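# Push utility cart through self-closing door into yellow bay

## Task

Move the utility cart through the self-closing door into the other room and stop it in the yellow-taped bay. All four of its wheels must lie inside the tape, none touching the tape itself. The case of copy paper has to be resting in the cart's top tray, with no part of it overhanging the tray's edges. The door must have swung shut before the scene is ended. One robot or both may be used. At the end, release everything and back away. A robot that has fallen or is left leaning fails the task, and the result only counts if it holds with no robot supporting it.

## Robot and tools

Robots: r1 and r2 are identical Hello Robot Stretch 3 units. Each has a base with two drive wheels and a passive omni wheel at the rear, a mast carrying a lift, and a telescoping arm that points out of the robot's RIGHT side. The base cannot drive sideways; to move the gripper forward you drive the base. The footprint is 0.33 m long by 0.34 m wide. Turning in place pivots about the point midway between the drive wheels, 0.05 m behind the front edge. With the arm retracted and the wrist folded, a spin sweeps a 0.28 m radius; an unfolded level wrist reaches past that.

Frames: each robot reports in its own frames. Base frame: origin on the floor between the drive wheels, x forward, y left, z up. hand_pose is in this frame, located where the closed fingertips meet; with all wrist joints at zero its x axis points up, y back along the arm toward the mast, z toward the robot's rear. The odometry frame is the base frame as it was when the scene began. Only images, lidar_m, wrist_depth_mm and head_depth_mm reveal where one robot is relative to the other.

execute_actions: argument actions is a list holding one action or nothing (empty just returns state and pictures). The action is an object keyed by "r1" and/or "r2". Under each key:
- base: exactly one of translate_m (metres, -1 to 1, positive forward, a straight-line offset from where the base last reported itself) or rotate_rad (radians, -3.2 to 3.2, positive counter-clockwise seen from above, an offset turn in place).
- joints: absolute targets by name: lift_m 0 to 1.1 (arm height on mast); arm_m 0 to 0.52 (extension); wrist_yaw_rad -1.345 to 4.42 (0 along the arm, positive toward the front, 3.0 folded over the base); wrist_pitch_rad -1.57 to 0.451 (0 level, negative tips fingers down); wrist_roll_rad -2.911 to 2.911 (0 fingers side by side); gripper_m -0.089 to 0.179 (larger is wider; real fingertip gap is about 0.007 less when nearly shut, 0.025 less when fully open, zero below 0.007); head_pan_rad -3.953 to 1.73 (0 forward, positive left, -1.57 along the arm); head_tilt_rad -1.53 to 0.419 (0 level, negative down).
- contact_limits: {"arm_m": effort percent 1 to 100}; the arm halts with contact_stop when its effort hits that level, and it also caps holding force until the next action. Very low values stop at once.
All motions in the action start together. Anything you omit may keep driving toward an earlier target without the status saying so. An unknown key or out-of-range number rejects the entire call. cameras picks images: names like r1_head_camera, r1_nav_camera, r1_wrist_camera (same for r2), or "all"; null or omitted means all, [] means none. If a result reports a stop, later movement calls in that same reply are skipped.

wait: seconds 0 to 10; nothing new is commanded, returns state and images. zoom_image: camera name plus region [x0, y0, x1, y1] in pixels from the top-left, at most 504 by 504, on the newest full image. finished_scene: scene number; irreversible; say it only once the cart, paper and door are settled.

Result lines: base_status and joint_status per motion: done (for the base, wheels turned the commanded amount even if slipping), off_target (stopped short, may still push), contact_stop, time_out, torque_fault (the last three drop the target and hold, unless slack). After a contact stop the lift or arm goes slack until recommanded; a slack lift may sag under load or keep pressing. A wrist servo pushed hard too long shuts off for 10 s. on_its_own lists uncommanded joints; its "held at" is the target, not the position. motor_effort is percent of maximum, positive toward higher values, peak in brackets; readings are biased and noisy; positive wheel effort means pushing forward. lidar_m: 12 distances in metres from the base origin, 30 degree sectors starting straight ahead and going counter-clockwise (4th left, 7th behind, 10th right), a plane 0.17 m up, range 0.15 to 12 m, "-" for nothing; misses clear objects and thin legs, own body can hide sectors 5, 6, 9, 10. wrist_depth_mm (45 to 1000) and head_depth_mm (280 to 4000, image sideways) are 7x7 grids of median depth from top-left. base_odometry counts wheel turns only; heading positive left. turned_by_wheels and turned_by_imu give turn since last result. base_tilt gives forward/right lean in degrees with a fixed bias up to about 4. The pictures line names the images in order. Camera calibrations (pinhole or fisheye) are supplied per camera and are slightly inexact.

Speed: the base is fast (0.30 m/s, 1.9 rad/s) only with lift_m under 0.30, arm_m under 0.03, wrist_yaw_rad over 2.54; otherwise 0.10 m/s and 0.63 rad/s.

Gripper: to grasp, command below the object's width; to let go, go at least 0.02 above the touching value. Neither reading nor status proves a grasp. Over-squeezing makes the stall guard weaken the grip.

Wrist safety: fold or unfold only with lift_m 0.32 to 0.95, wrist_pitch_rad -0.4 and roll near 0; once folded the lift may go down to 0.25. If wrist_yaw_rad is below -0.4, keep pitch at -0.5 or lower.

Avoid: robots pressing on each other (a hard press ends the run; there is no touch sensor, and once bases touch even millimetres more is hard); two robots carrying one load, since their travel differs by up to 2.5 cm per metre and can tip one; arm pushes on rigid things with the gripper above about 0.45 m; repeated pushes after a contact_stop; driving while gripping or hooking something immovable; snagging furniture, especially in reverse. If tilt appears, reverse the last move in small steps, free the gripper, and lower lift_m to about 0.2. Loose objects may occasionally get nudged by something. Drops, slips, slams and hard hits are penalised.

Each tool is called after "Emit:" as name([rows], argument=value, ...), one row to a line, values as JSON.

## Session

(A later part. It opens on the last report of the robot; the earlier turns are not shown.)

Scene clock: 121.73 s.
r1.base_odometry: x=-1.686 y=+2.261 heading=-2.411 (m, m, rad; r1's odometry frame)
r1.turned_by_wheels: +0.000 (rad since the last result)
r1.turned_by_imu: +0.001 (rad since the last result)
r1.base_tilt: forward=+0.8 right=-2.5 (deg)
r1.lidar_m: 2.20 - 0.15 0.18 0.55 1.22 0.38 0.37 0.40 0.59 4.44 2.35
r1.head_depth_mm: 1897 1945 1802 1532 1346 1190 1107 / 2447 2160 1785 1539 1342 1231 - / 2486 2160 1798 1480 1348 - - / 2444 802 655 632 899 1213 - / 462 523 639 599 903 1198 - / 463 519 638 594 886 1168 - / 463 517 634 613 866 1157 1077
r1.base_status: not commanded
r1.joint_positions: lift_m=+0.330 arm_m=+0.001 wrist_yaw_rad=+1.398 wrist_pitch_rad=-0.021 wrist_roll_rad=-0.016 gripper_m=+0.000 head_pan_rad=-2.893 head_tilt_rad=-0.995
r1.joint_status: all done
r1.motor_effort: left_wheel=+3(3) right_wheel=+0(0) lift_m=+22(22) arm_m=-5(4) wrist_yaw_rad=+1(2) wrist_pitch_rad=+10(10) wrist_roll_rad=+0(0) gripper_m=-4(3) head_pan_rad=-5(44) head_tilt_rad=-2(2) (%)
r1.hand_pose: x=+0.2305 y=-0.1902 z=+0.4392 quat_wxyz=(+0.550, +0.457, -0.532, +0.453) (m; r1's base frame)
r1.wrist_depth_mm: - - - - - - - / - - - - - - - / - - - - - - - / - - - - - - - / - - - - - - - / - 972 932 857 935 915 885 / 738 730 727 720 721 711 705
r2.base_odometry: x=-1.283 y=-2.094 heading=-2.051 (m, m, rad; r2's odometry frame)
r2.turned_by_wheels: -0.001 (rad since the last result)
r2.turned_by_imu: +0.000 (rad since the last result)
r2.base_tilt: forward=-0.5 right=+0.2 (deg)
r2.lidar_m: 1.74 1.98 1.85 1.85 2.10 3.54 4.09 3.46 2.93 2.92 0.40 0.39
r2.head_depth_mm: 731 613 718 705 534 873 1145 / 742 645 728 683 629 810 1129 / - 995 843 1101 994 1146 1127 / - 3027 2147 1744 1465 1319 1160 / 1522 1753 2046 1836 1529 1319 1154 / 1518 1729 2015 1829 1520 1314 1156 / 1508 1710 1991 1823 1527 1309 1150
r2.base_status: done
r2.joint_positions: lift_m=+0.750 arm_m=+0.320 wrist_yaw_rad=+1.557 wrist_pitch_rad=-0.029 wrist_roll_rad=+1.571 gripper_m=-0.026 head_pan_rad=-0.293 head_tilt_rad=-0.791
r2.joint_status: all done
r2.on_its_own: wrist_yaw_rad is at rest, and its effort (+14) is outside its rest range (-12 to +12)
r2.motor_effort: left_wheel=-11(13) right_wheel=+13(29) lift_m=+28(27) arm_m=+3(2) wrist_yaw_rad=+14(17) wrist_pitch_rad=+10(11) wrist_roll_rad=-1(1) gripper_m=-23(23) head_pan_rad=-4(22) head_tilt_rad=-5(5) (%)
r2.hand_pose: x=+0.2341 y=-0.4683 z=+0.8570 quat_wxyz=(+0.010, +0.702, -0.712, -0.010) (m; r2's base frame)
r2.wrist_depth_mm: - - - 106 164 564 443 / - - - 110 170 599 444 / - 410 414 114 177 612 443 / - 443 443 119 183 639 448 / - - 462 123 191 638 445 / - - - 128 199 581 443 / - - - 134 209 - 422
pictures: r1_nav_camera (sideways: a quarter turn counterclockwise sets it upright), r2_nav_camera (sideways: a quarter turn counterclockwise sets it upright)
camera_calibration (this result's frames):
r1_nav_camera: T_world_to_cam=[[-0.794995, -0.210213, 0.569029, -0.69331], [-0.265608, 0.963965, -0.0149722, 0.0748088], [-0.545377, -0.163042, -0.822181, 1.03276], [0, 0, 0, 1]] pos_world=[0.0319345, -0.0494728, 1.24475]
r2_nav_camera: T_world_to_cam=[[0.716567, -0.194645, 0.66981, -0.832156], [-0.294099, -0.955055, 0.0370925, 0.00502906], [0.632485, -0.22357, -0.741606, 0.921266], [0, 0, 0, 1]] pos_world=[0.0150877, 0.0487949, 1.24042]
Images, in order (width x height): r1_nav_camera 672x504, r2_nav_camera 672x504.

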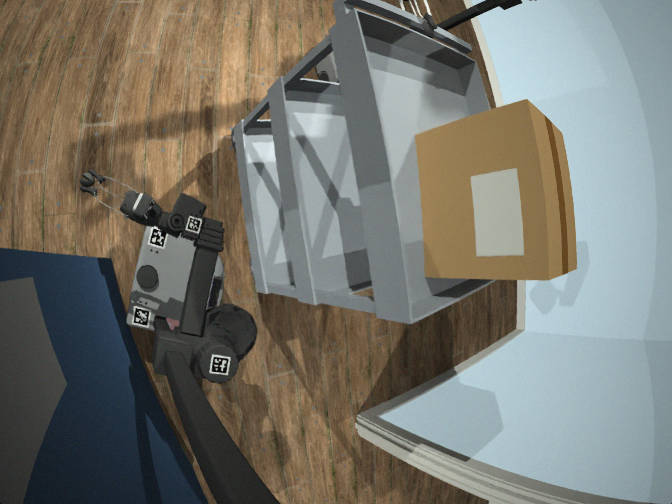

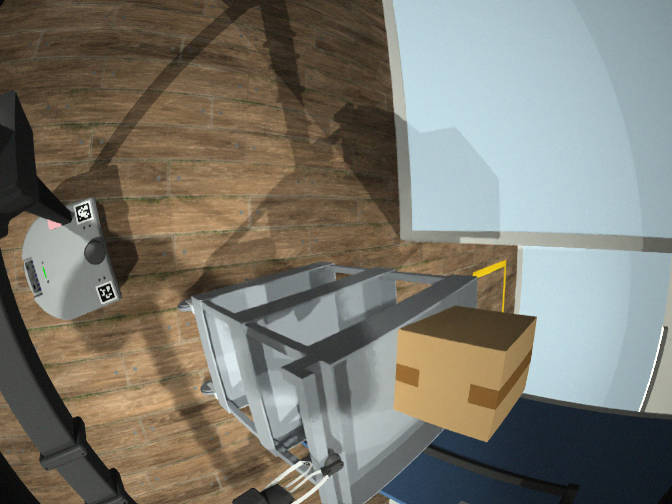

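Emit:
execute_actions([
  {"r2":{"base":{"translate_m":0.25},"joints":{"arm_m":0.18}}},
], cameras=[])

Emit:
execute_actions([
  {"r2":{"base":{"rotate_rad":-0.45},"joints":{"arm_m":0.03,"head_pan_rad":0}}},
], cameras=["r1_nav_camera","r2_nav_camera"])

Scene clock: 127.33 s.
r1.base_odometry: x=-1.686 y=+2.261 heading=-2.411 (m, m, rad; r1's odometry frame)
r1.turned_by_wheels: +0.000 (rad since the last result)
r1.turned_by_imu: +0.001 (rad since the last result)
r1.base_tilt: forward=+0.8 right=-2.4 (deg)
r1.lidar_m: 2.20 - 0.15 0.18 0.55 1.21 0.43 0.43 0.54 4.93 4.42 2.35
r1.head_depth_mm: 1791 1854 1709 1534 1348 1193 1106 / 489 570 667 731 1323 1229 - / 499 581 668 935 1137 - - / 507 602 673 957 1169 1219 - / 521 624 685 956 1190 1215 - / 541 762 687 959 1208 1194 - / 2380 829 688 977 1282 1199 1079
r1.base_status: not commanded
r1.joint_positions: lift_m=+0.330 arm_m=+0.001 wrist_yaw_rad=+1.398 wrist_pitch_rad=-0.021 wrist_roll_rad=-0.016 gripper_m=+0.000 head_pan_rad=-2.893 head_tilt_rad=-0.995
r1.joint_status: not commanded
r1.motor_effort: left_wheel=+3(3) right_wheel=+0(0) lift_m=+22(21) arm_m=-5(5) wrist_yaw_rad=+2(1) wrist_pitch_rad=+10(10) wrist_roll_rad=+0(0) gripper_m=-3(3) head_pan_rad=-5(5) head_tilt_rad=-2(2) (%)
r1.hand_pose: x=+0.2305 y=-0.1902 z=+0.4392 quat_wxyz=(+0.550, +0.457, -0.532, +0.453) (m; r1's base frame)
r1.wrist_depth_mm: - - - - - - - / - - - - - - - / - - - - - - - / - - - - - - - / - - - - - - - / - 941 972 844 929 917 898 / 742 728 743 727 711 707 701
r2.base_odometry: x=-1.398 y=-2.316 heading=-2.051 (m, m, rad; r2's odometry frame)
r2.turned_by_wheels: +0.000 (rad since the last result)
r2.turned_by_imu: +0.001 (rad since the last result)
r2.base_tilt: forward=-0.4 right=+0.2 (deg)
r2.lidar_m: 1.50 1.71 1.80 1.79 2.04 3.43 4.33 3.52 2.98 1.30 0.40 0.38
r2.head_depth_mm: 732 595 685 702 538 854 1088 / 3948 613 704 702 531 852 1108 / - 3024 812 699 543 867 1105 / 3887 2785 2133 1844 1500 1271 1137 / 1313 1496 1733 1826 1533 1315 1155 / 1295 1485 1721 1829 1526 1313 1156 / 1295 1457 1708 1821 1523 1308 1152
r2.base_status: done
r2.joint_positions: lift_m=+0.750 arm_m=+0.180 wrist_yaw_rad=+1.580 wrist_pitch_rad=-0.032 wrist_roll_rad=+1.574 gripper_m=-0.026 head_pan_rad=-0.293 head_tilt_rad=-0.791
r2.joint_status: all done
r2.motor_effort: left_wheel=-3(15) right_wheel=+5(32) lift_m=+27(28) arm_m=-2(5) wrist_yaw_rad=-11(27) wrist_pitch_rad=+11(11) wrist_roll_rad=-2(3) gripper_m=-23(23) head_pan_rad=-2(2) head_tilt_rad=-5(5) (%)
r2.hand_pose: x=+0.2339 y=-0.3229 z=+0.8560 quat_wxyz=(+0.011, +0.710, -0.704, -0.013) (m; r2's base frame)
r2.wrist_depth_mm: - 355 359 76 131 137 441 / - 387 388 82 143 538 442 / - 439 434 90 156 561 443 / - - 486 99 173 600 443 / - - - 110 192 - 442 / - - - 121 229 - 417 / - - - 143 316 - 376
pictures: none
No camera images: the call's "cameras" was empty. Leave "cameras" out to get every camera's image.

Scene clock: 129.70 s.
r1.base_odometry: x=-1.686 y=+2.261 heading=-2.411 (m, m, rad; r1's odometry frame)
r1.turned_by_wheels: +0.000 (rad since the last result)
r1.turned_by_imu: +0.000 (rad since the last result)
r1.base_tilt: forward=+0.9 right=-2.4 (deg)
r1.lidar_m: 2.20 - 0.15 0.18 0.55 1.22 0.41 0.41 0.54 4.94 4.39 2.35
r1.head_depth_mm: 1889 1960 1794 1533 1341 1187 1103 / 2444 2164 1796 1537 1345 1230 - / 577 720 737 1479 1316 - - / 488 566 653 916 1090 1213 - / 501 590 670 937 1168 1213 - / 513 617 687 960 1210 1192 - / 534 647 687 974 1236 1200 1075
r1.base_status: not commanded
r1.joint_positions: lift_m=+0.330 arm_m=+0.001 wrist_yaw_rad=+1.398 wrist_pitch_rad=-0.021 wrist_roll_rad=-0.016 gripper_m=+0.000 head_pan_rad=-2.893 head_tilt_rad=-0.995
r1.joint_status: not commanded
r1.motor_effort: left_wheel=+3(3) right_wheel=+0(1) lift_m=+22(22) arm_m=-5(5) wrist_yaw_rad=+1(1) wrist_pitch_rad=+10(10) wrist_roll_rad=+0(0) gripper_m=-3(4) head_pan_rad=-5(4) head_tilt_rad=-2(1) (%)
r1.hand_pose: x=+0.2305 y=-0.1902 z=+0.4392 quat_wxyz=(+0.550, +0.457, -0.532, +0.453) (m; r1's base frame)
r1.wrist_depth_mm: - - - - - - - / - - - - - - - / - - - - - - - / - - - - - - - / - - - - - - - / - 998 959 830 934 924 890 / 741 737 730 717 721 709 705
r2.base_odometry: x=-1.398 y=-2.316 heading=-2.501 (m, m, rad; r2's odometry frame)
r2.turned_by_wheels: -0.450 (rad since the last result)
r2.turned_by_imu: -0.455 (rad since the last result)
r2.base_tilt: forward=-0.3 right=+0.1 (deg)
r2.lidar_m: 0.27 1.50 1.78 1.79 1.79 2.13 3.91 4.33 3.40 2.97 0.37 0.28
r2.head_depth_mm: - 524 572 666 589 465 982 / - 523 582 663 587 465 980 / 723 531 591 669 585 466 928 / - 910 644 676 583 465 924 / 3984 3023 2194 1728 611 466 1122 / 1331 1486 1700 1809 1523 1309 1159 / 1267 1428 1640 1807 1526 1310 1151
r2.base_status: done
r2.joint_positions: lift_m=+0.750 arm_m=+0.030 wrist_yaw_rad=+1.551 wrist_pitch_rad=-0.027 wrist_roll_rad=+1.574 gripper_m=-0.026 head_pan_rad=-0.007 head_tilt_rad=-0.791
r2.joint_status: all done
r2.on_its_own: wrist_yaw_rad is at rest, and its effort (+21) is outside its rest range (-12 to +12)
r2.motor_effort: left_wheel=+1(21) right_wheel=+0(28) lift_m=+27(27) arm_m=-4(6) wrist_yaw_rad=+21(29) wrist_pitch_rad=+9(11) wrist_roll_rad=-2(3) gripper_m=-24(24) head_pan_rad=+2(22) head_tilt_rad=-5(5) (%)
r2.hand_pose: x=+0.2341 y=-0.1804 z=+0.8573 quat_wxyz=(+0.009, +0.700, -0.714, -0.011) (m; r2's base frame)
r2.wrist_depth_mm: - - - 119 178 595 447 / - - - 121 181 645 446 / - - 427 124 185 644 446 / - 440 441 127 191 633 449 / - - 458 130 196 642 444 / - - 475 133 202 604 445 / - - - 137 207 - 429
pictures: r1_nav_camera (sideways: a quarter turn counterclockwise sets it upright), r2_nav_camera (sideways: a quarter turn counterclockwise sets it upright)
camera_calibration (this result's frames):
r1_nav_camera: T_world_to_cam=[[-0.794995, -0.210211, 0.569029, -0.69331], [-0.265606, 0.963965, -0.0149722, 0.0748088], [-0.545377, -0.163041, -0.822181, 1.03276], [0, 0, 0, 1]] pos_world=[0.0319344, -0.0494729, 1.24475]
r2_nav_camera: T_world_to_cam=[[0.742377, 0.015231, 0.66981, -0.832313], [-0.012966, -0.999228, 0.0370925, 0.00331414], [0.669857, -0.0362213, -0.741606, 0.921038], [0, 0, 0, 1]] pos_world=[0.000969092, 0.0493497, 1.24042]
Images, in order (width x height): r1_nav_camera 672x504, r2_nav_camera 672x504.

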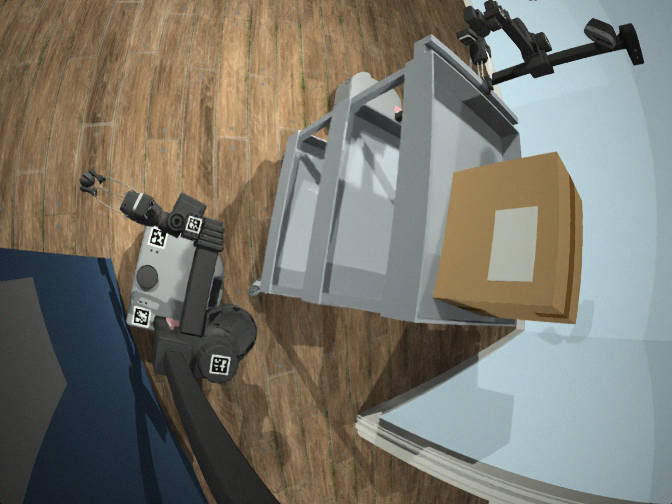

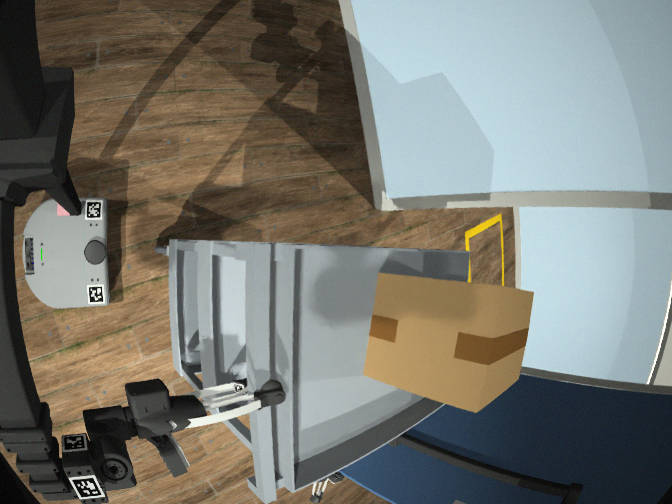

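Nicely aligned.

Emit:
execute_actions([
  {"r2":{"base":{"translate_m":0.6}},"r1":{"joints":{"head_pan_rad":-3.6}}},
], cameras=["r1_nav_camera","r2_nav_camera"])

Emit:
execute_actions([
  {"r2":{"base":{"translate_m":0.5}}},
], cameras=["r1_nav_camera","r2_nav_camera"])

Scene clock: 138.63 s.
r1.base_odometry: x=-1.686 y=+2.261 heading=-2.411 (m, m, rad; r1's odometry frame)
r1.turned_by_wheels: +0.000 (rad since the last result)
r1.turned_by_imu: +0.001 (rad since the last result)
r1.base_tilt: forward=+0.9 right=-2.5 (deg)
r1.lidar_m: 2.20 - 0.15 0.18 0.55 0.51 0.45 0.85 3.12 4.91 4.41 2.35
r1.head_depth_mm: 2717 2148 1801 1566 - 807 545 / 2720 829 1675 1538 1364 - 860 / 755 812 1112 1365 1341 1233 - / 693 782 1063 1036 1299 - - / 648 758 677 972 1234 1213 - / 636 781 648 959 1191 1192 1107 / 868 830 687 915 1346 1192 1077
r1.base_status: not commanded
r1.joint_positions: lift_m=+0.330 arm_m=+0.001 wrist_yaw_rad=+1.398 wrist_pitch_rad=-0.021 wrist_roll_rad=-0.016 gripper_m=+0.000 head_pan_rad=-3.593 head_tilt_rad=-0.995
r1.joint_status: all done
r1.motor_effort: left_wheel=+3(3) right_wheel=+0(0) lift_m=+22(22) arm_m=-5(5) wrist_yaw_rad=+0(1) wrist_pitch_rad=+10(10) wrist_roll_rad=+0(0) gripper_m=-4(3) head_pan_rad=-5(54) head_tilt_rad=-2(2) (%)
r1.hand_pose: x=+0.2305 y=-0.1902 z=+0.4392 quat_wxyz=(+0.550, +0.457, -0.532, +0.453) (m; r1's base frame)
r1.wrist_depth_mm: - - - - - - - / - - - - - - - / - - - - - - - / - - - - - - - / - - - - - - - / - 952 962 842 905 936 896 / 730 732 717 724 725 698 707
r2.base_odometry: x=-1.879 y=-2.675 heading=-2.501 (m, m, rad; r2's odometry frame)
r2.turned_by_wheels: +0.000 (rad since the last result)
r2.turned_by_imu: +0.003 (rad since the last result)
r2.base_tilt: forward=-0.4 right=+0.2 (deg)
r2.lidar_m: 0.23 0.90 1.09 1.93 1.93 2.29 4.21 4.94 3.23 0.89 0.40 0.25
r2.head_depth_mm: 3936 2823 819 704 589 447 1035 / 3708 519 570 663 587 459 987 / 3558 514 563 658 583 466 761 / 3518 510 559 651 582 476 725 / 3450 512 583 657 580 455 729 / 3454 2981 958 1161 1431 1313 1152 / 763 852 972 1152 1401 1311 1151
r2.base_status: done
r2.joint_positions: lift_m=+0.750 arm_m=+0.030 wrist_yaw_rad=+1.569 wrist_pitch_rad=-0.029 wrist_roll_rad=+1.574 gripper_m=-0.026 head_pan_rad=-0.007 head_tilt_rad=-0.791
r2.joint_status: not commanded
r2.motor_effort: left_wheel=+3(9) right_wheel=-1(17) lift_m=+27(27) arm_m=-3(5) wrist_yaw_rad=+2(21) wrist_pitch_rad=+10(10) wrist_roll_rad=-3(3) gripper_m=-22(24) head_pan_rad=+4(3) head_tilt_rad=-5(5) (%)
r2.hand_pose: x=+0.2341 y=-0.1756 z=+0.8568 quat_wxyz=(+0.010, +0.706, -0.708, -0.011) (m; r2's base frame)
r2.wrist_depth_mm: - - - 136 200 - 412 / - - - 136 199 604 445 / - - - 134 198 636 444 / - - 437 134 197 638 451 / - 434 441 133 196 638 445 / - 446 446 132 197 632 444 / 793 805 833 132 194 591 444
pictures: r1_nav_camera (sideways: a quarter turn counterclockwise sets it upright), r2_nav_camera (sideways: a quarter turn counterclockwise sets it upright)
camera_calibration (this result's frames):
r1_nav_camera: T_world_to_cam=[[-0.743472, 0.351362, 0.569029, -0.693624], [0.417844, 0.908395, -0.0149722, 0.0706397], [-0.522164, 0.226634, -0.822181, 1.03262], [0, 0, 0, 1]] pos_world=[-0.0060113, -0.0544821, 1.24475]
r2_nav_camera: T_world_to_cam=[[0.742377, 0.0152371, 0.66981, -0.832313], [-0.0129578, -0.999228, 0.0370925, 0.00331409], [0.669857, -0.0362158, -0.741606, 0.921038], [0, 0, 0, 1]] pos_world=[0.000968682, 0.0493497, 1.24042]
Images, in order (width x height): r1_nav_camera 672x504, r2_nav_camera 672x504.

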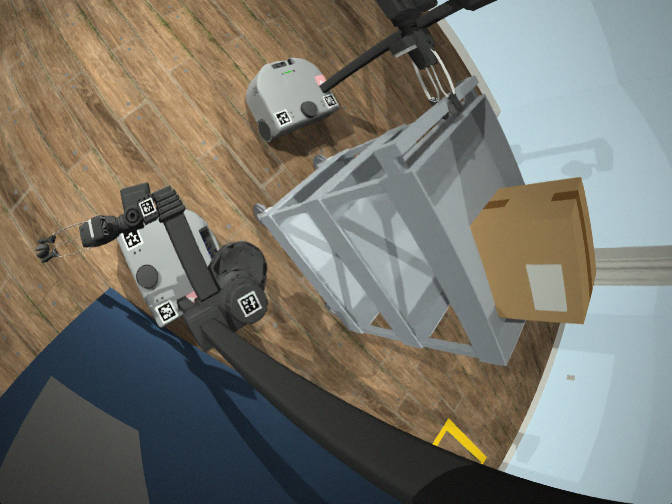

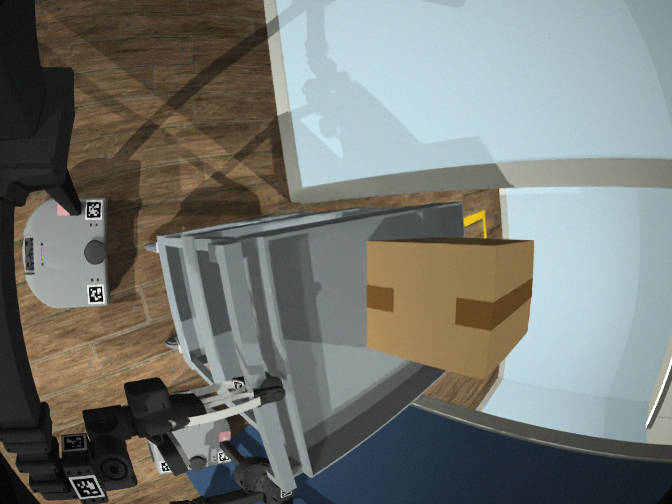

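Scene clock: 144.70 s.
r1.base_odometry: x=-1.686 y=+2.261 heading=-2.411 (m, m, rad; r1's odometry frame)
r1.turned_by_wheels: +0.000 (rad since the last result)
r1.turned_by_imu: +0.001 (rad since the last result)
r1.base_tilt: forward=+0.9 right=-2.5 (deg)
r1.lidar_m: 2.21 - 0.15 0.18 0.55 0.75 0.85 2.80 3.10 4.94 4.41 2.35
r1.head_depth_mm: 964 903 1516 1567 - 805 545 / 931 805 1107 1443 1372 - 859 / 974 865 1166 1415 1344 1231 - / 1000 1259 1231 1481 1346 - - / 1042 734 1709 1488 1340 1218 - / 1325 665 1795 1352 1305 1194 1106 / 1482 1006 1713 1446 1343 1200 1082
r1.base_status: not commanded
r1.joint_positions: lift_m=+0.330 arm_m=+0.001 wrist_yaw_rad=+1.398 wrist_pitch_rad=-0.021 wrist_roll_rad=-0.016 gripper_m=+0.000 head_pan_rad=-3.593 head_tilt_rad=-0.995
r1.joint_status: not commanded
r1.motor_effort: left_wheel=+3(3) right_wheel=+0(0) lift_m=+22(21) arm_m=-5(5) wrist_yaw_rad=+1(1) wrist_pitch_rad=+10(10) wrist_roll_rad=+0(0) gripper_m=-2(4) head_pan_rad=-5(5) head_tilt_rad=-2(2) (%)
r1.hand_pose: x=+0.2305 y=-0.1902 z=+0.4392 quat_wxyz=(+0.550, +0.457, -0.532, +0.453) (m; r1's base frame)
r1.wrist_depth_mm: - - - - - - - / - - - - - - - / - - - - - - - / - - - - - - - / - - - - - - - / - 942 959 846 926 907 885 / 746 736 733 717 722 720 711
r2.base_odometry: x=-2.280 y=-2.973 heading=-2.501 (m, m, rad; r2's odometry frame)
r2.turned_by_wheels: +0.000 (rad since the last result)
r2.turned_by_imu: +0.003 (rad since the last result)
r2.base_tilt: forward=-0.4 right=+0.1 (deg)
r2.lidar_m: 0.19 0.23 0.50 0.92 2.03 2.42 4.48 5.17 0.86 0.79 0.46 0.23
r2.head_depth_mm: 3434 3082 2304 703 589 425 1114 / 3334 3095 816 701 587 485 1026 / 3215 501 551 653 585 512 707 / 3004 491 530 637 583 501 435 / 2903 487 511 609 580 499 403 / 2852 486 500 638 592 927 1120 / 2898 2843 822 1680 725 777 1050
r2.base_status: done
r2.joint_positions: lift_m=+0.750 arm_m=+0.030 wrist_yaw_rad=+1.571 wrist_pitch_rad=-0.031 wrist_roll_rad=+1.574 gripper_m=-0.026 head_pan_rad=-0.007 head_tilt_rad=-0.791
r2.joint_status: not commanded
r2.motor_effort: left_wheel=+3(9) right_wheel=+0(16) lift_m=+27(27) arm_m=-3(2) wrist_yaw_rad=-1(0) wrist_pitch_rad=+10(11) wrist_roll_rad=-3(2) gripper_m=-23(23) head_pan_rad=+3(3) head_tilt_rad=-5(5) (%)
r2.hand_pose: x=+0.2340 y=-0.1751 z=+0.8563 quat_wxyz=(+0.010, +0.707, -0.707, -0.012) (m; r2's base frame)
r2.wrist_depth_mm: - - - 162 237 - 370 / - - - 156 226 - 422 / - - - 149 218 592 445 / - - - 143 209 639 445 / - - 434 138 201 637 444 / - 424 429 132 195 638 446 / - 416 425 129 185 633 445
pictures: r1_nav_camera (sideways: a quarter turn counterclockwise sets it upright), r2_nav_camera (sideways: a quarter turn counterclockwise sets it upright)
camera_calibration (this result's frames):
r1_nav_camera: T_world_to_cam=[[-0.743471, 0.351363, 0.569029, -0.693624], [0.417846, 0.908394, -0.0149722, 0.0706397], [-0.522164, 0.226635, -0.822181, 1.03262], [0, 0, 0, 1]] pos_world=[-0.00601144, -0.0544821, 1.24475]
r2_nav_camera: T_world_to_cam=[[0.742376, 0.0152461, 0.669809, -0.832313], [-0.0129456, -0.999228, 0.0370925, 0.00331401], [0.669858, -0.0362077, -0.741606, 0.921038], [0, 0, 0, 1]] pos_world=[0.000968078, 0.0493496, 1.24042]
Images, in order (width x height): r1_nav_camera 672x504, r2_nav_camera 672x504.

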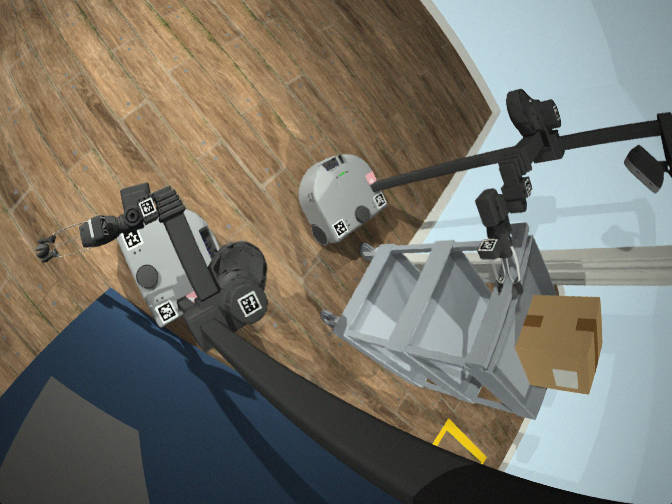

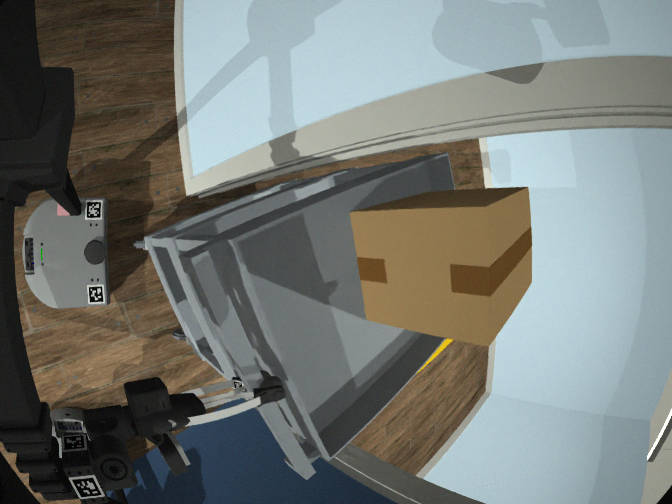

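Emit:
execute_actions([
  {"r2":{"joints":{"gripper_m":0.08}}},
], cameras=[])

Emit:
execute_actions([
  {"r2":{"joints":{"wrist_yaw_rad":2.15,"arm_m":0}}},
], cameras=[])

Emit:
execute_actions([
  {"r2":{"joints":{"gripper_m":-0.03}}},
], cameras=["r2_nav_camera"])

Emit:
execute_actions([
  {"r2":{"base":{"translate_m":0.2}}},
], cameras=["r1_nav_camera","r2_nav_camera"])

Scene clock: 148.87 s.
r1.base_odometry: x=-1.686 y=+2.261 heading=-2.411 (m, m, rad; r1's odometry frame)
r1.turned_by_wheels: +0.000 (rad since the last result)
r1.turned_by_imu: +0.001 (rad since the last result)
r1.base_tilt: forward=+0.9 right=-2.5 (deg)
r1.lidar_m: 2.20 - 0.15 0.18 0.55 0.76 0.85 2.79 3.11 4.94 4.41 2.36
r1.head_depth_mm: 967 905 1507 1571 - 806 545 / 932 806 1112 1457 1374 - 862 / 977 869 1168 1419 1347 1231 - / 997 1254 1227 1484 1338 - - / 1040 734 1718 1490 1342 1219 - / 1323 666 1809 1347 1308 1193 1107 / 1477 1005 1727 1455 1347 1196 1085
r1.base_status: not commanded
r1.joint_positions: lift_m=+0.330 arm_m=+0.001 wrist_yaw_rad=+1.398 wrist_pitch_rad=-0.021 wrist_roll_rad=-0.016 gripper_m=+0.000 head_pan_rad=-3.593 head_tilt_rad=-0.995
r1.joint_status: not commanded
r1.motor_effort: left_wheel=+3(3) right_wheel=+1(0) lift_m=+22(21) arm_m=-5(5) wrist_yaw_rad=+2(1) wrist_pitch_rad=+10(10) wrist_roll_rad=+0(0) gripper_m=-3(4) head_pan_rad=-5(5) head_tilt_rad=-2(2) (%)
r1.hand_pose: x=+0.2305 y=-0.1902 z=+0.4392 quat_wxyz=(+0.550, +0.457, -0.532, +0.453) (m; r1's base frame)
r1.wrist_depth_mm: - - - - - - - / - - - - - - - / - - - - - - - / - - - - - - - / - - - - - - - / - 957 953 831 905 930 890 / 734 733 743 729 713 706 702
r2.base_odometry: x=-2.280 y=-2.973 heading=-2.501 (m, m, rad; r2's odometry frame)
r2.turned_by_wheels: +0.000 (rad since the last result)
r2.turned_by_imu: +0.000 (rad since the last result)
r2.base_tilt: forward=-0.4 right=+0.3 (deg)
r2.lidar_m: 0.18 0.23 0.50 0.92 2.04 2.43 4.45 5.09 0.86 0.79 0.46 0.23
r2.head_depth_mm: 3429 3098 2336 703 588 430 1112 / 3407 3038 813 701 585 485 1024 / 3215 501 551 654 585 513 708 / 3028 491 531 635 581 502 436 / 2943 487 510 609 580 500 403 / 2862 484 500 638 593 997 1114 / 2890 2855 820 1675 747 777 1051
r2.base_status: not commanded
r2.joint_positions: lift_m=+0.750 arm_m=+0.030 wrist_yaw_rad=+1.570 wrist_pitch_rad=-0.026 wrist_roll_rad=+1.574 gripper_m=+0.080 head_pan_rad=-0.007 head_tilt_rad=-0.791
r2.joint_status: all done
r2.motor_effort: left_wheel=+2(3) right_wheel=-1(3) lift_m=+27(27) arm_m=-3(3) wrist_yaw_rad=+0(1) wrist_pitch_rad=+9(11) wrist_roll_rad=-3(3) gripper_m=+0(92) head_pan_rad=+3(4) head_tilt_rad=-5(5) (%)
r2.hand_pose: x=+0.2342 y=-0.1753 z=+0.8577 quat_wxyz=(+0.008, +0.707, -0.707, -0.010) (m; r2's base frame)
r2.wrist_depth_mm: - - - 162 235 - 367 / - - - 155 224 - 429 / - - - 149 216 604 445 / - - - 143 208 644 444 / - - 438 138 201 643 447 / - - 430 133 192 640 446 / - - 423 129 185 567 446
pictures: none
No camera images: the call's "cameras" was empty. Leave "cameras" out to get every camera's image.

Scene clock: 150.50 s.
r1.base_odometry: x=-1.686 y=+2.261 heading=-2.411 (m, m, rad; r1's odometry frame)
r1.turned_by_wheels: +0.000 (rad since the last result)
r1.turned_by_imu: +0.000 (rad since the last result)
r1.base_tilt: forward=+0.9 right=-2.4 (deg)
r1.lidar_m: 2.20 - 0.15 0.18 0.55 0.76 0.85 2.80 3.10 4.92 4.42 2.35
r1.head_depth_mm: 969 1194 1520 1573 - 807 545 / 936 770 1115 1444 1367 - 860 / 994 1258 1163 1420 1344 1234 - / 1003 1260 1488 1475 1345 - - / 902 1206 1723 1512 1349 1214 - / 1321 688 1807 1355 1305 1195 1103 / 1433 1831 1715 1451 1342 1198 1084
r1.base_status: not commanded
r1.joint_positions: lift_m=+0.330 arm_m=+0.001 wrist_yaw_rad=+1.398 wrist_pitch_rad=-0.021 wrist_roll_rad=-0.016 gripper_m=+0.000 head_pan_rad=-3.593 head_tilt_rad=-0.995
r1.joint_status: not commanded
r1.motor_effort: left_wheel=+3(3) right_wheel=+0(0) lift_m=+22(21) arm_m=-5(5) wrist_yaw_rad=+1(2) wrist_pitch_rad=+10(10) wrist_roll_rad=+0(1) gripper_m=-3(3) head_pan_rad=-5(4) head_tilt_rad=-2(2) (%)
r1.hand_pose: x=+0.2305 y=-0.1902 z=+0.4392 quat_wxyz=(+0.550, +0.457, -0.532, +0.453) (m; r1's base frame)
r1.wrist_depth_mm: - - - - - - - / - - - - - - - / - - - - - - - / - - - - - - - / - - - - - - - / - 962 934 848 920 903 896 / 745 743 735 719 703 699 708
r2.base_odometry: x=-2.280 y=-2.973 heading=-2.501 (m, m, rad; r2's odometry frame)
r2.turned_by_wheels: +0.000 (rad since the last result)
r2.turned_by_imu: +0.000 (rad since the last result)
r2.base_tilt: forward=-0.4 right=+0.1 (deg)
r2.lidar_m: 0.20 0.20 0.50 0.91 2.04 2.42 4.50 5.16 0.86 0.79 0.47 0.25
r2.head_depth_mm: 3485 3064 2330 685 588 495 1128 / 3381 3074 821 702 586 465 1027 / 3200 510 562 662 584 488 694 / 3013 496 543 642 582 512 399 / 2911 488 526 627 580 501 384 / 2871 485 511 631 580 510 1027 / 2880 2738 822 751 661 775 1050
r2.base_status: not commanded
r2.joint_positions: lift_m=+0.750 arm_m=+0.000 wrist_yaw_rad=+2.148 wrist_pitch_rad=-0.026 wrist_roll_rad=+1.567 gripper_m=+0.080 head_pan_rad=-0.007 head_tilt_rad=-0.791
r2.joint_status: all done
r2.motor_effort: left_wheel=+3(4) right_wheel=-2(12) lift_m=+27(28) arm_m=-3(6) wrist_yaw_rad=+2(51) wrist_pitch_rad=+9(17) wrist_roll_rad=+1(2) gripper_m=-1(3) head_pan_rad=+3(3) head_tilt_rad=-5(5) (%)
r2.hand_pose: x=+0.1928 y=-0.0058 z=+0.8577 quat_wxyz=(+0.013, +0.879, -0.477, -0.004) (m; r2's base frame)
r2.wrist_depth_mm: - 374 373 91 146 546 451 / - 401 403 96 154 552 452 / - - 428 101 163 574 447 / - - - 107 174 531 427 / 421 426 435 114 184 456 452 / 451 460 474 122 196 225 228 / 503 506 527 132 204 556 573
pictures: none
No camera images: the call's "cameras" was empty. Leave "cameras" out to get every camera's image.

Scene clock: 152.10 s.
r1.base_odometry: x=-1.686 y=+2.261 heading=-2.411 (m, m, rad; r1's odometry frame)
r1.turned_by_wheels: +0.000 (rad since the last result)
r1.turned_by_imu: +0.000 (rad since the last result)
r1.base_tilt: forward=+0.9 right=-2.4 (deg)
r1.lidar_m: 2.21 - 0.15 0.18 0.55 0.76 0.85 2.80 3.10 4.93 4.43 2.35
r1.head_depth_mm: 964 1196 1517 1577 - 807 546 / 938 769 1112 1449 1368 - 861 / 990 1252 1171 1416 1350 1232 - / 1005 1264 1484 1480 1342 - - / 917 1210 1717 1516 1345 1217 - / 1319 690 1792 1353 1303 1196 1107 / 1432 1830 1717 1454 1344 1194 1080
r1.base_status: not commanded
r1.joint_positions: lift_m=+0.330 arm_m=+0.001 wrist_yaw_rad=+1.398 wrist_pitch_rad=-0.021 wrist_roll_rad=-0.016 gripper_m=+0.000 head_pan_rad=-3.593 head_tilt_rad=-0.995
r1.joint_status: not commanded
r1.motor_effort: left_wheel=+3(3) right_wheel=+0(0) lift_m=+22(21) arm_m=-5(6) wrist_yaw_rad=+1(2) wrist_pitch_rad=+10(10) wrist_roll_rad=+0(0) gripper_m=-3(3) head_pan_rad=-5(5) head_tilt_rad=-2(2) (%)
r1.hand_pose: x=+0.2305 y=-0.1902 z=+0.4392 quat_wxyz=(+0.550, +0.457, -0.532, +0.453) (m; r1's base frame)
r1.wrist_depth_mm: - - - - - - - / - - - - - - - / - - - - - - - / - - - - - - - / - - - - - - - / - 945 960 833 933 923 889 / 748 745 732 721 713 718 712
r2.base_odometry: x=-2.280 y=-2.973 heading=-2.501 (m, m, rad; r2's odometry frame)
r2.turned_by_wheels: +0.000 (rad since the last result)
r2.turned_by_imu: +0.000 (rad since the last result)
r2.base_tilt: forward=-0.4 right=+0.3 (deg)
r2.lidar_m: 0.20 0.20 0.50 0.91 2.04 2.42 4.49 5.15 0.86 0.79 0.47 0.24
r2.head_depth_mm: 3389 3082 2330 688 588 493 1129 / 3333 3048 821 701 587 463 1029 / 3230 509 559 662 584 488 682 / 3003 495 543 642 583 511 657 / 2911 487 524 627 581 500 383 / 2864 484 509 636 578 509 1026 / 2871 2736 824 750 673 778 1048
r2.base_status: not commanded
r2.joint_positions: lift_m=+0.750 arm_m=+0.000 wrist_yaw_rad=+2.147 wrist_pitch_rad=-0.034 wrist_roll_rad=+1.568 gripper_m=-0.029 head_pan_rad=-0.007 head_tilt_rad=-0.791
r2.joint_status: all done
r2.motor_effort: left_wheel=+2(3) right_wheel=-5(5) lift_m=+27(27) arm_m=-3(3) wrist_yaw_rad=+4(4) wrist_pitch_rad=+11(12) wrist_roll_rad=+0(1) gripper_m=-26(98) head_pan_rad=+3(2) head_tilt_rad=-5(5) (%)
r2.hand_pose: x=+0.1927 y=-0.0062 z=+0.8557 quat_wxyz=(+0.016, +0.879, -0.477, -0.007) (m; r2's base frame)
r2.wrist_depth_mm: - 369 373 90 146 535 443 / - 401 401 95 154 569 444 / - 433 433 100 163 595 439 / - - - 106 173 524 424 / 420 427 437 113 184 460 456 / 452 463 456 120 200 225 228 / 494 503 531 130 207 564 578
pictures: r2_nav_camera (sideways: a quarter turn counterclockwise sets it upright)
camera_calibration (this result's frames):
r2_nav_camera: T_world_to_cam=[[0.742375, 0.0153097, 0.66981, -0.832313], [-0.01286, -0.999229, 0.0370925, 0.00331349], [0.669861, -0.0361503, -0.741606, 0.921038], [0, 0, 0, 1]] pos_world=[0.000963857, 0.0493492, 1.24042]
Images, in order (width x height): r2_nav_camera 672x504.

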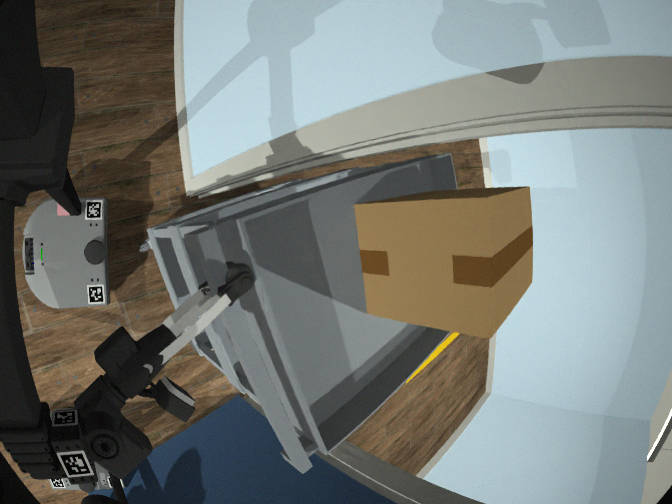

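Scene clock: 155.07 s.
r1.base_odometry: x=-1.686 y=+2.261 heading=-2.411 (m, m, rad; r1's odometry frame)
r1.turned_by_wheels: +0.000 (rad since the last result)
r1.turned_by_imu: +0.000 (rad since the last result)
r1.base_tilt: forward=+0.9 right=-2.5 (deg)
r1.lidar_m: 2.20 - 0.15 0.18 0.55 0.93 1.03 2.80 3.11 4.94 4.43 2.35
r1.head_depth_mm: 1004 1292 1228 1534 - 806 546 / 1043 1370 1480 1450 1375 - 860 / 928 1332 1555 1539 1348 1231 - / 816 1269 1542 1447 1343 - - / 713 1445 1594 1381 1342 1215 - / 902 1702 1801 1451 1354 1192 1109 / 755 2001 1810 1548 1348 1196 1080
r1.base_status: not commanded
r1.joint_positions: lift_m=+0.330 arm_m=+0.001 wrist_yaw_rad=+1.398 wrist_pitch_rad=-0.021 wrist_roll_rad=-0.016 gripper_m=+0.000 head_pan_rad=-3.593 head_tilt_rad=-0.995
r1.joint_status: not commanded
r1.motor_effort: left_wheel=+3(3) right_wheel=+0(1) lift_m=+22(21) arm_m=-5(5) wrist_yaw_rad=+2(1) wrist_pitch_rad=+10(10) wrist_roll_rad=+0(0) gripper_m=-4(3) head_pan_rad=-5(5) head_tilt_rad=-2(2) (%)
r1.hand_pose: x=+0.2305 y=-0.1902 z=+0.4392 quat_wxyz=(+0.550, +0.457, -0.532, +0.453) (m; r1's base frame)
r1.wrist_depth_mm: - - - - - - - / - - - - - - - / - - - - - - - / - - - - - - - / - - - - - - - / - 969 943 843 935 912 896 / 740 745 733 714 706 701 708
r2.base_odometry: x=-2.441 y=-3.093 heading=-2.501 (m, m, rad; r2's odometry frame)
r2.turned_by_wheels: +0.000 (rad since the last result)
r2.turned_by_imu: +0.001 (rad since the last result)
r2.base_tilt: forward=-0.4 right=+0.2 (deg)
r2.lidar_m: 0.20 0.19 0.26 0.49 2.08 2.47 4.59 5.08 0.84 0.76 0.75 0.25
r2.head_depth_mm: 3212 3091 2317 671 590 509 1153 / 3128 3084 816 701 587 466 1048 / 3060 2918 814 681 585 491 739 / 2878 495 543 642 583 501 398 / 2731 488 522 621 582 500 377 / 2693 485 502 592 579 499 404 / 2657 481 501 660 606 1287 737
r2.base_status: done
r2.joint_positions: lift_m=+0.750 arm_m=+0.000 wrist_yaw_rad=+2.199 wrist_pitch_rad=-0.035 wrist_roll_rad=+1.569 gripper_m=-0.022 head_pan_rad=-0.007 head_tilt_rad=-0.791
r2.joint_status: not commanded
r2.on_its_own: wrist_yaw_rad is held at +2.192, not at your +2.150, by its stall guard, which is not easing now; gripper_m is held at -0.024, not at your -0.030, by its stall guard, which is not easing now
r2.motor_effort: left_wheel=+4(14) right_wheel=+0(11) lift_m=+27(27) arm_m=-3(2) wrist_yaw_rad=-8(32) wrist_pitch_rad=+12(12) wrist_roll_rad=+0(0) gripper_m=-23(26) head_pan_rad=+3(3) head_tilt_rad=-5(5) (%)
r2.hand_pose: x=+0.1851 y=+0.0048 z=+0.8554 quat_wxyz=(+0.016, +0.891, -0.454, -0.007) (m; r2's base frame)
r2.wrist_depth_mm: - 370 375 91 147 536 442 / - 401 402 96 155 569 443 / - 432 430 101 164 591 440 / - - - 107 174 593 420 / - - - 113 184 - 897 / 383 385 - 120 199 226 228 / 311 317 316 130 211 328 332
pictures: r1_nav_camera (sideways: a quarter turn counterclockwise sets it upright), r2_nav_camera (sideways: a quarter turn counterclockwise sets it upright)
camera_calibration (this result's frames):
r1_nav_camera: T_world_to_cam=[[-0.74347, 0.351365, 0.569029, -0.693624], [0.417849, 0.908393, -0.0149722, 0.0706397], [-0.522163, 0.226637, -0.822181, 1.03262], [0, 0, 0, 1]] pos_world=[-0.00601157, -0.054482, 1.24475]
r2_nav_camera: T_world_to_cam=[[0.742375, 0.0153094, 0.669809, -0.832313], [-0.0128605, -0.999229, 0.0370925, 0.00331349], [0.669861, -0.0361506, -0.741606, 0.921038], [0, 0, 0, 1]] pos_world=[0.000963872, 0.0493492, 1.24042]
Images, in order (width x height): r1_nav_camera 672x504, r2_nav_camera 672x504.

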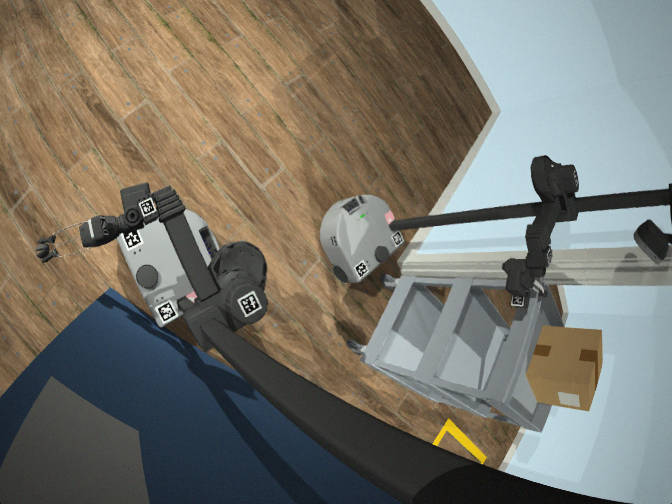

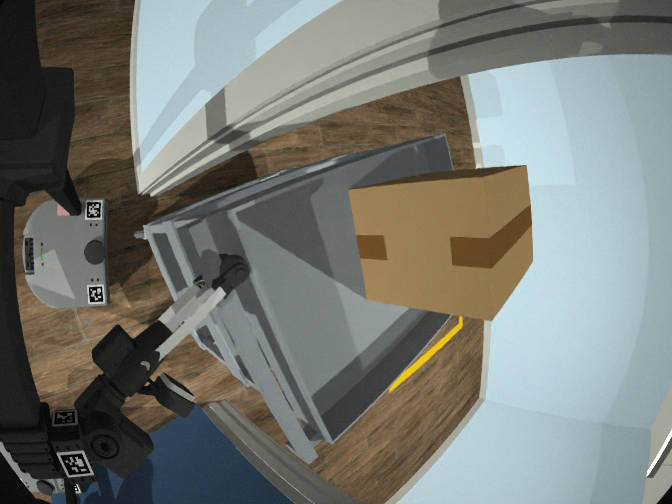

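Emit:
execute_actions([
  {"r2":{"base":{"translate_m":0.35}}},
], cameras=[])

Emit:
execute_actions([
  {"r2":{"base":{"rotate_rad":0.55},"joints":{"wrist_yaw_rad":2.2}}},
], cameras=["r2_nav_camera"])

Scene clock: 161.60 s.
r1.base_odometry: x=-1.686 y=+2.261 heading=-2.411 (m, m, rad; r1's odometry frame)
r1.turned_by_wheels: +0.000 (rad since the last result)
r1.turned_by_imu: +0.001 (rad since the last result)
r1.base_tilt: forward=+0.9 right=-2.5 (deg)
r1.lidar_m: 2.21 - 0.15 0.18 0.55 1.13 1.52 2.80 3.11 4.93 4.41 2.34
r1.head_depth_mm: 933 1461 1667 1572 - 808 545 / 2463 1816 1677 1526 1363 - 860 / 2511 2099 1535 1480 1343 1231 - / 1118 1349 1527 1501 1342 - - / 1191 1449 1717 1541 1346 1212 - / 1357 1694 1805 1543 1348 1188 1102 / 1578 2004 1807 1542 1351 1198 1079
r1.base_status: not commanded
r1.joint_positions: lift_m=+0.330 arm_m=+0.001 wrist_yaw_rad=+1.398 wrist_pitch_rad=-0.021 wrist_roll_rad=-0.016 gripper_m=+0.000 head_pan_rad=-3.593 head_tilt_rad=-0.995
r1.joint_status: not commanded
r1.motor_effort: left_wheel=+3(3) right_wheel=+0(0) lift_m=+22(21) arm_m=-5(5) wrist_yaw_rad=+1(2) wrist_pitch_rad=+10(10) wrist_roll_rad=+0(0) gripper_m=-4(3) head_pan_rad=-5(5) head_tilt_rad=-1(2) (%)
r1.hand_pose: x=+0.2305 y=-0.1902 z=+0.4392 quat_wxyz=(+0.550, +0.457, -0.532, +0.453) (m; r1's base frame)
r1.wrist_depth_mm: - - - - - - - / - - - - - - - / - - - - - - - / - - - - - - - / - - - - - - - / - 957 963 840 922 919 890 / 746 741 744 720 707 704 701
r2.base_odometry: x=-2.721 y=-3.302 heading=-2.501 (m, m, rad; r2's odometry frame)
r2.turned_by_wheels: +0.000 (rad since the last result)
r2.turned_by_imu: +0.002 (rad since the last result)
r2.base_tilt: forward=-0.5 right=+0.1 (deg)
r2.lidar_m: 0.19 0.18 2.42 0.23 0.23 2.56 4.77 4.90 0.78 0.67 2.63 0.26
r2.head_depth_mm: 2847 3066 2337 658 602 838 1171 / 2797 3019 2297 684 587 484 1107 / 2700 2915 813 698 583 475 991 / 2618 2802 584 660 582 501 391 / 2535 489 525 624 581 500 370 / 2381 483 498 586 580 499 391 / 2335 481 473 553 578 507 1110
r2.base_status: done
r2.joint_positions: lift_m=+0.750 arm_m=+0.000 wrist_yaw_rad=+2.255 wrist_pitch_rad=-0.035 wrist_roll_rad=+1.569 gripper_m=-0.022 head_pan_rad=-0.007 head_tilt_rad=-0.791
r2.joint_status: not commanded
r2.on_its_own: wrist_yaw_rad is held at +2.235, not at your +2.150, by its stall guard, which is not easing now; gripper_m is held at -0.024, not at your -0.030, by its stall guard, which is not easing now; wrist_yaw_rad is at rest, and its effort (-21) is outside its rest range (-12 to +12)
r2.motor_effort: left_wheel=+5(14) right_wheel=-1(10) lift_m=+27(27) arm_m=-2(3) wrist_yaw_rad=-21(29) wrist_pitch_rad=+12(12) wrist_roll_rad=+0(0) gripper_m=-23(23) head_pan_rad=+2(2) head_tilt_rad=-5(5) (%)
r2.hand_pose: x=+0.1765 y=+0.0161 z=+0.8554 quat_wxyz=(+0.017, +0.903, -0.429, -0.006) (m; r2's base frame)
r2.wrist_depth_mm: - 374 379 96 152 564 438 / - 398 401 100 160 569 439 / - 431 429 105 168 599 441 / - - - 110 176 590 442 / - - - 115 184 - 406 / - - - 121 197 234 237 / - - - 129 205 217 223
pictures: none
No camera images: the call's "cameras" was empty. Leave "cameras" out to get every camera's image.

Scene clock: 163.43 s.
r1.base_odometry: x=-1.686 y=+2.261 heading=-2.411 (m, m, rad; r1's odometry frame)
r1.turned_by_wheels: +0.000 (rad since the last result)
r1.turned_by_imu: +0.000 (rad since the last result)
r1.base_tilt: forward=+0.8 right=-2.4 (deg)
r1.lidar_m: 2.20 - 0.15 0.18 0.55 1.12 1.52 2.80 3.09 4.93 4.43 2.35
r1.head_depth_mm: 1518 1453 1671 1559 - 804 545 / 2546 1562 1678 1507 1371 - 859 / 2534 2111 1661 1449 1344 1233 - / 1087 1290 1541 1513 1348 - - / 1192 1455 1717 1538 1344 1212 - / 1356 1693 1803 1543 1348 1191 1107 / 1577 2003 1813 1549 1349 1192 1080
r1.base_status: not commanded
r1.joint_positions: lift_m=+0.330 arm_m=+0.001 wrist_yaw_rad=+1.398 wrist_pitch_rad=-0.021 wrist_roll_rad=-0.016 gripper_m=+0.000 head_pan_rad=-3.593 head_tilt_rad=-0.995
r1.joint_status: not commanded
r1.motor_effort: left_wheel=+3(3) right_wheel=+0(1) lift_m=+22(21) arm_m=-5(5) wrist_yaw_rad=+2(2) wrist_pitch_rad=+10(10) wrist_roll_rad=+0(0) gripper_m=-3(4) head_pan_rad=-5(5) head_tilt_rad=-2(1) (%)
r1.hand_pose: x=+0.2305 y=-0.1902 z=+0.4392 quat_wxyz=(+0.550, +0.457, -0.532, +0.453) (m; r1's base frame)
r1.wrist_depth_mm: - - - - - - - / - - - - - - - / - - - - - - - / - - - - - - - / - - - - - - - / - 984 948 843 902 892 901 / 745 744 728 715 715 705 699
r2.base_odometry: x=-2.721 y=-3.302 heading=-1.951 (m, m, rad; r2's odometry frame)
r2.turned_by_wheels: +0.550 (rad since the last result)
r2.turned_by_imu: +0.557 (rad since the last result)
r2.base_tilt: forward=-0.3 right=+0.2 (deg)
r2.lidar_m: 0.22 2.40 0.23 0.22 2.62 5.06 1.14 0.76 0.67 2.64 0.27 0.22
r2.head_depth_mm: 2351 499 497 584 588 505 445 / 2409 497 512 605 587 504 459 / 2518 495 527 627 585 503 392 / 2658 2894 809 665 582 503 701 / 2725 2944 2273 1830 582 450 646 / 2846 2982 2273 1823 1529 1314 1132 / 2933 2962 2250 1818 1534 1309 1151
r2.base_status: done
r2.joint_positions: lift_m=+0.750 arm_m=+0.000 wrist_yaw_rad=+2.180 wrist_pitch_rad=-0.035 wrist_roll_rad=+1.570 gripper_m=-0.022 head_pan_rad=-0.007 head_tilt_rad=-0.791
r2.joint_status: wrist_yaw_rad off_target (ended at +2.180, target +2.200)
r2.on_its_own: gripper_m is held at -0.024, not at your -0.030, by its stall guard, which is not easing now; wrist_yaw_rad is at rest, and its effort (+24) is outside its rest range (-12 to +12)
r2.motor_effort: left_wheel=-7(12) right_wheel=+6(14) lift_m=+27(28) arm_m=-3(2) wrist_yaw_rad=+24(38) wrist_pitch_rad=+12(12) wrist_roll_rad=-1(0) gripper_m=-23(24) head_pan_rad=+3(3) head_tilt_rad=-5(5) (%)
r2.hand_pose: x=+0.1880 y=+0.0009 z=+0.8554 quat_wxyz=(+0.016, +0.886, -0.462, -0.008) (m; r2's base frame)
r2.wrist_depth_mm: - - - - 46 108 409 / - - - 50 50 122 397 / - - - 57 60 151 972 / - - - 68 156 - 914 / - - - 84 204 223 228 / - - - 109 - - 962 / - - - 169 - - 970
pictures: r2_nav_camera (sideways: a quarter turn counterclockwise sets it upright)
camera_calibration (this result's frames):
r2_nav_camera: T_world_to_cam=[[0.742375, 0.015311, 0.669809, -0.832313], [-0.0128583, -0.999229, 0.0370925, 0.00331348], [0.669861, -0.0361491, -0.741606, 0.921038], [0, 0, 0, 1]] pos_world=[0.000963764, 0.0493492, 1.24042]
Images, in order (width x height): r2_nav_camera 672x504.

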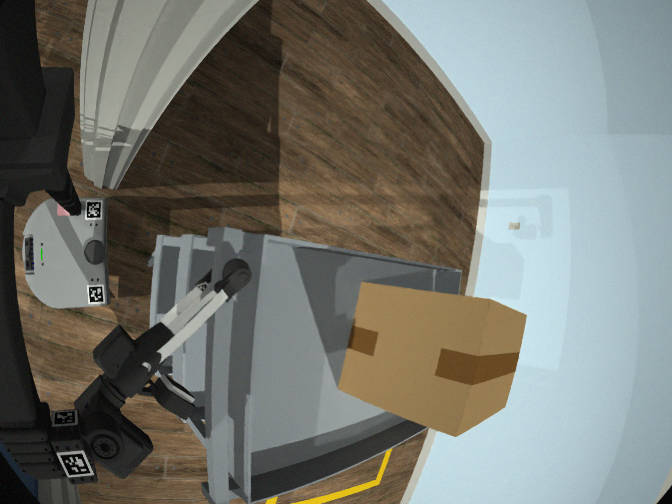

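Emit:
execute_actions([
  {"r2":{"base":{"translate_m":0.25},"joints":{"wrist_yaw_rad":1.95}}},
], cameras=[])

Emit:
execute_actions([
  {"r2":{"base":{"rotate_rad":0.6},"joints":{"wrist_yaw_rad":1.3,"head_pan_rad":-0.9}}},
], cameras=["r2_nav_camera"])

Scene clock: 170.00 s.
r1.base_odometry: x=-1.686 y=+2.261 heading=-2.411 (m, m, rad; r1's odometry frame)
r1.turned_by_wheels: +0.000 (rad since the last result)
r1.turned_by_imu: +0.001 (rad since the last result)
r1.base_tilt: forward=+0.8 right=-2.5 (deg)
r1.lidar_m: 2.21 - 0.15 0.18 0.55 1.21 1.52 2.79 3.11 4.92 4.41 2.35
r1.head_depth_mm: 1611 1856 1752 1566 - 803 545 / 2719 2104 1618 1540 1366 - 862 / 2628 2099 1613 1540 1342 1231 - / 1120 1355 1671 1543 1341 - - / 1195 1453 1717 1545 1349 1217 - / 1355 1697 1797 1549 1345 1195 1105 / 1584 2013 1801 1534 1349 1198 1085
r1.base_status: not commanded
r1.joint_positions: lift_m=+0.330 arm_m=+0.001 wrist_yaw_rad=+1.398 wrist_pitch_rad=-0.021 wrist_roll_rad=-0.016 gripper_m=+0.000 head_pan_rad=-3.593 head_tilt_rad=-0.995
r1.joint_status: not commanded
r1.motor_effort: left_wheel=+3(3) right_wheel=+0(0) lift_m=+21(21) arm_m=-5(5) wrist_yaw_rad=+1(1) wrist_pitch_rad=+10(10) wrist_roll_rad=+0(0) gripper_m=-3(3) head_pan_rad=-5(5) head_tilt_rad=-2(2) (%)
r1.hand_pose: x=+0.2305 y=-0.1902 z=+0.4392 quat_wxyz=(+0.550, +0.457, -0.532, +0.453) (m; r1's base frame)
r1.wrist_depth_mm: - - - - - - - / - - - - - - - / - - - - - - - / - - - - - - - / - - - - - - - / - 958 953 847 920 900 905 / 752 736 722 724 721 705 699
r2.base_odometry: x=-2.814 y=-3.534 heading=-1.951 (m, m, rad; r2's odometry frame)
r2.turned_by_wheels: +0.000 (rad since the last result)
r2.turned_by_imu: -0.001 (rad since the last result)
r2.base_tilt: forward=-0.5 right=+0.0 (deg)
r2.lidar_m: 0.25 2.30 2.07 0.43 0.27 0.32 1.27 0.83 0.82 2.71 0.29 0.25
r2.head_depth_mm: 2171 501 531 616 589 506 481 / 2280 2437 567 646 587 480 532 / 2358 2667 912 681 585 493 857 / 2444 2720 2289 1845 598 454 808 / 2481 2749 2278 1825 1524 1318 1154 / 2569 2873 2265 1825 1520 1311 1158 / 2667 2909 2248 1812 1522 1311 1152
r2.base_status: done
r2.joint_positions: lift_m=+0.750 arm_m=+0.000 wrist_yaw_rad=+1.961 wrist_pitch_rad=-0.035 wrist_roll_rad=+1.574 gripper_m=-0.022 head_pan_rad=-0.007 head_tilt_rad=-0.791
r2.joint_status: all done
r2.on_its_own: gripper_m is held at -0.024, not at your -0.030, by its stall guard, which is not easing now
r2.motor_effort: left_wheel=-1(22) right_wheel=+3(13) lift_m=+28(27) arm_m=+1(3) wrist_yaw_rad=-12(100) wrist_pitch_rad=+12(13) wrist_roll_rad=-3(3) gripper_m=-22(23) head_pan_rad=+3(2) head_tilt_rad=-5(5) (%)
r2.hand_pose: x=+0.2147 y=-0.0477 z=+0.8555 quat_wxyz=(+0.014, +0.831, -0.556, -0.011) (m; r2's base frame)
r2.wrist_depth_mm: - - - 52 54 115 440 / - - - 59 62 131 418 / - - - 67 137 - 948 / - - - 78 163 - 961 / - - - 93 200 225 231 / - - - 114 - - 956 / - - - 157 - - 964
pictures: none
No camera images: the call's "cameras" was empty. Leave "cameras" out to get every camera's image.

Scene clock: 171.93 s.
r1.base_odometry: x=-1.686 y=+2.261 heading=-2.411 (m, m, rad; r1's odometry frame)
r1.turned_by_wheels: +0.000 (rad since the last result)
r1.turned_by_imu: +0.000 (rad since the last result)
r1.base_tilt: forward=+0.9 right=-2.5 (deg)
r1.lidar_m: 2.21 - 0.15 0.18 0.55 1.22 1.52 2.79 3.10 4.94 4.44 2.35
r1.head_depth_mm: 1649 1857 1791 1570 - 808 546 / 2624 2174 1590 1537 1368 - 858 / 2639 2106 1653 1536 1344 1230 - / 1117 1349 1679 1543 1344 - - / 1192 1453 1722 1536 1342 1212 - / 1359 1704 1806 1538 1345 1198 1107 / 1582 1999 1813 1539 1351 1195 1079
r1.base_status: not commanded
r1.joint_positions: lift_m=+0.330 arm_m=+0.001 wrist_yaw_rad=+1.398 wrist_pitch_rad=-0.021 wrist_roll_rad=-0.016 gripper_m=+0.000 head_pan_rad=-3.593 head_tilt_rad=-0.995
r1.joint_status: not commanded
r1.motor_effort: left_wheel=+3(3) right_wheel=+1(1) lift_m=+22(21) arm_m=-5(5) wrist_yaw_rad=+2(2) wrist_pitch_rad=+10(10) wrist_roll_rad=+1(0) gripper_m=-4(3) head_pan_rad=-5(5) head_tilt_rad=-2(2) (%)
r1.hand_pose: x=+0.2305 y=-0.1902 z=+0.4392 quat_wxyz=(+0.550, +0.457, -0.532, +0.453) (m; r1's base frame)
r1.wrist_depth_mm: - - - - - - - / - - - - - - - / - - - - - - - / - - - - - - - / - - - - - - - / - 983 929 853 922 910 889 / 748 743 717 721 720 709 692
r2.base_odometry: x=-2.814 y=-3.534 heading=-1.351 (m, m, rad; r2's odometry frame)
r2.turned_by_wheels: +0.600 (rad since the last result)
r2.turned_by_imu: +0.607 (rad since the last result)
r2.base_tilt: forward=-0.5 right=+0.1 (deg)
r2.lidar_m: 2.22 1.59 0.38 0.27 5.85 1.26 0.82 0.82 2.73 0.37 0.34 0.35
r2.head_depth_mm: 2234 596 844 702 524 824 1047 / 726 574 655 701 526 855 - / 718 575 668 699 527 853 - / 762 584 682 696 529 866 1079 / 2328 2547 831 676 545 776 1117 / 2321 2612 2253 1819 1427 1290 1152 / 2313 2603 2256 1814 1515 1307 1152
r2.base_status: done
r2.joint_positions: lift_m=+0.750 arm_m=+0.000 wrist_yaw_rad=+1.281 wrist_pitch_rad=-0.031 wrist_roll_rad=+1.574 gripper_m=-0.022 head_pan_rad=-0.893 head_tilt_rad=-0.791
r2.joint_status: all done
r2.on_its_own: gripper_m is held at -0.024, not at your -0.030, by its stall guard, which is not easing now; wrist_yaw_rad is at rest, and its effort (+23) is outside its rest range (-12 to +12)
r2.motor_effort: left_wheel=-8(17) right_wheel=+8(21) lift_m=+27(27) arm_m=-2(2) wrist_yaw_rad=+23(94) wrist_pitch_rad=+11(12) wrist_roll_rad=-3(3) gripper_m=-23(23) head_pan_rad=-3(39) head_tilt_rad=-5(5) (%)
r2.hand_pose: x=+0.2233 y=-0.2182 z=+0.8563 quat_wxyz=(+0.008, +0.597, -0.802, -0.014) (m; r2's base frame)
r2.wrist_depth_mm: - - - 57 59 118 442 / - - - 64 67 134 412 / - - - 72 144 - 936 / - - - 83 167 - 916 / - - - 98 201 224 229 / - - - 118 - - 981 / - - - 163 - - 968
pictures: r2_nav_camera (sideways: a quarter turn counterclockwise sets it upright)
camera_calibration (this result's frames):
r2_nav_camera: T_world_to_cam=[[0.481512, -0.565245, 0.669809, -0.830721], [-0.781986, -0.622191, 0.0370925, 0.00800517], [0.395783, -0.541642, -0.741606, 0.92271], [0, 0, 0, 1]] pos_world=[0.041069, 0.0351979, 1.24042]
Images, in order (width x height): r2_nav_camera 672x504.

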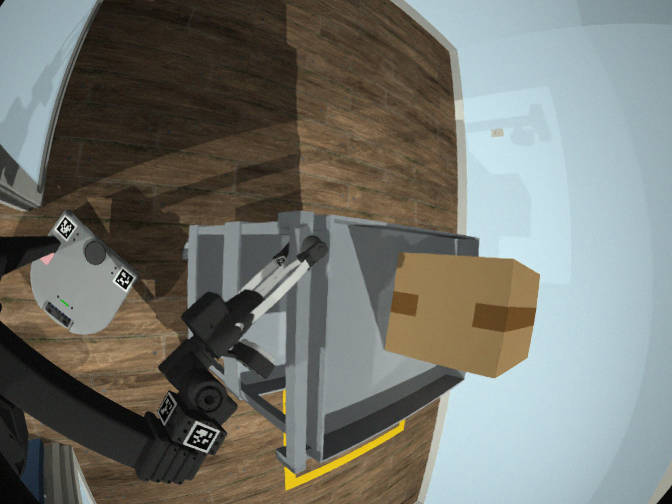

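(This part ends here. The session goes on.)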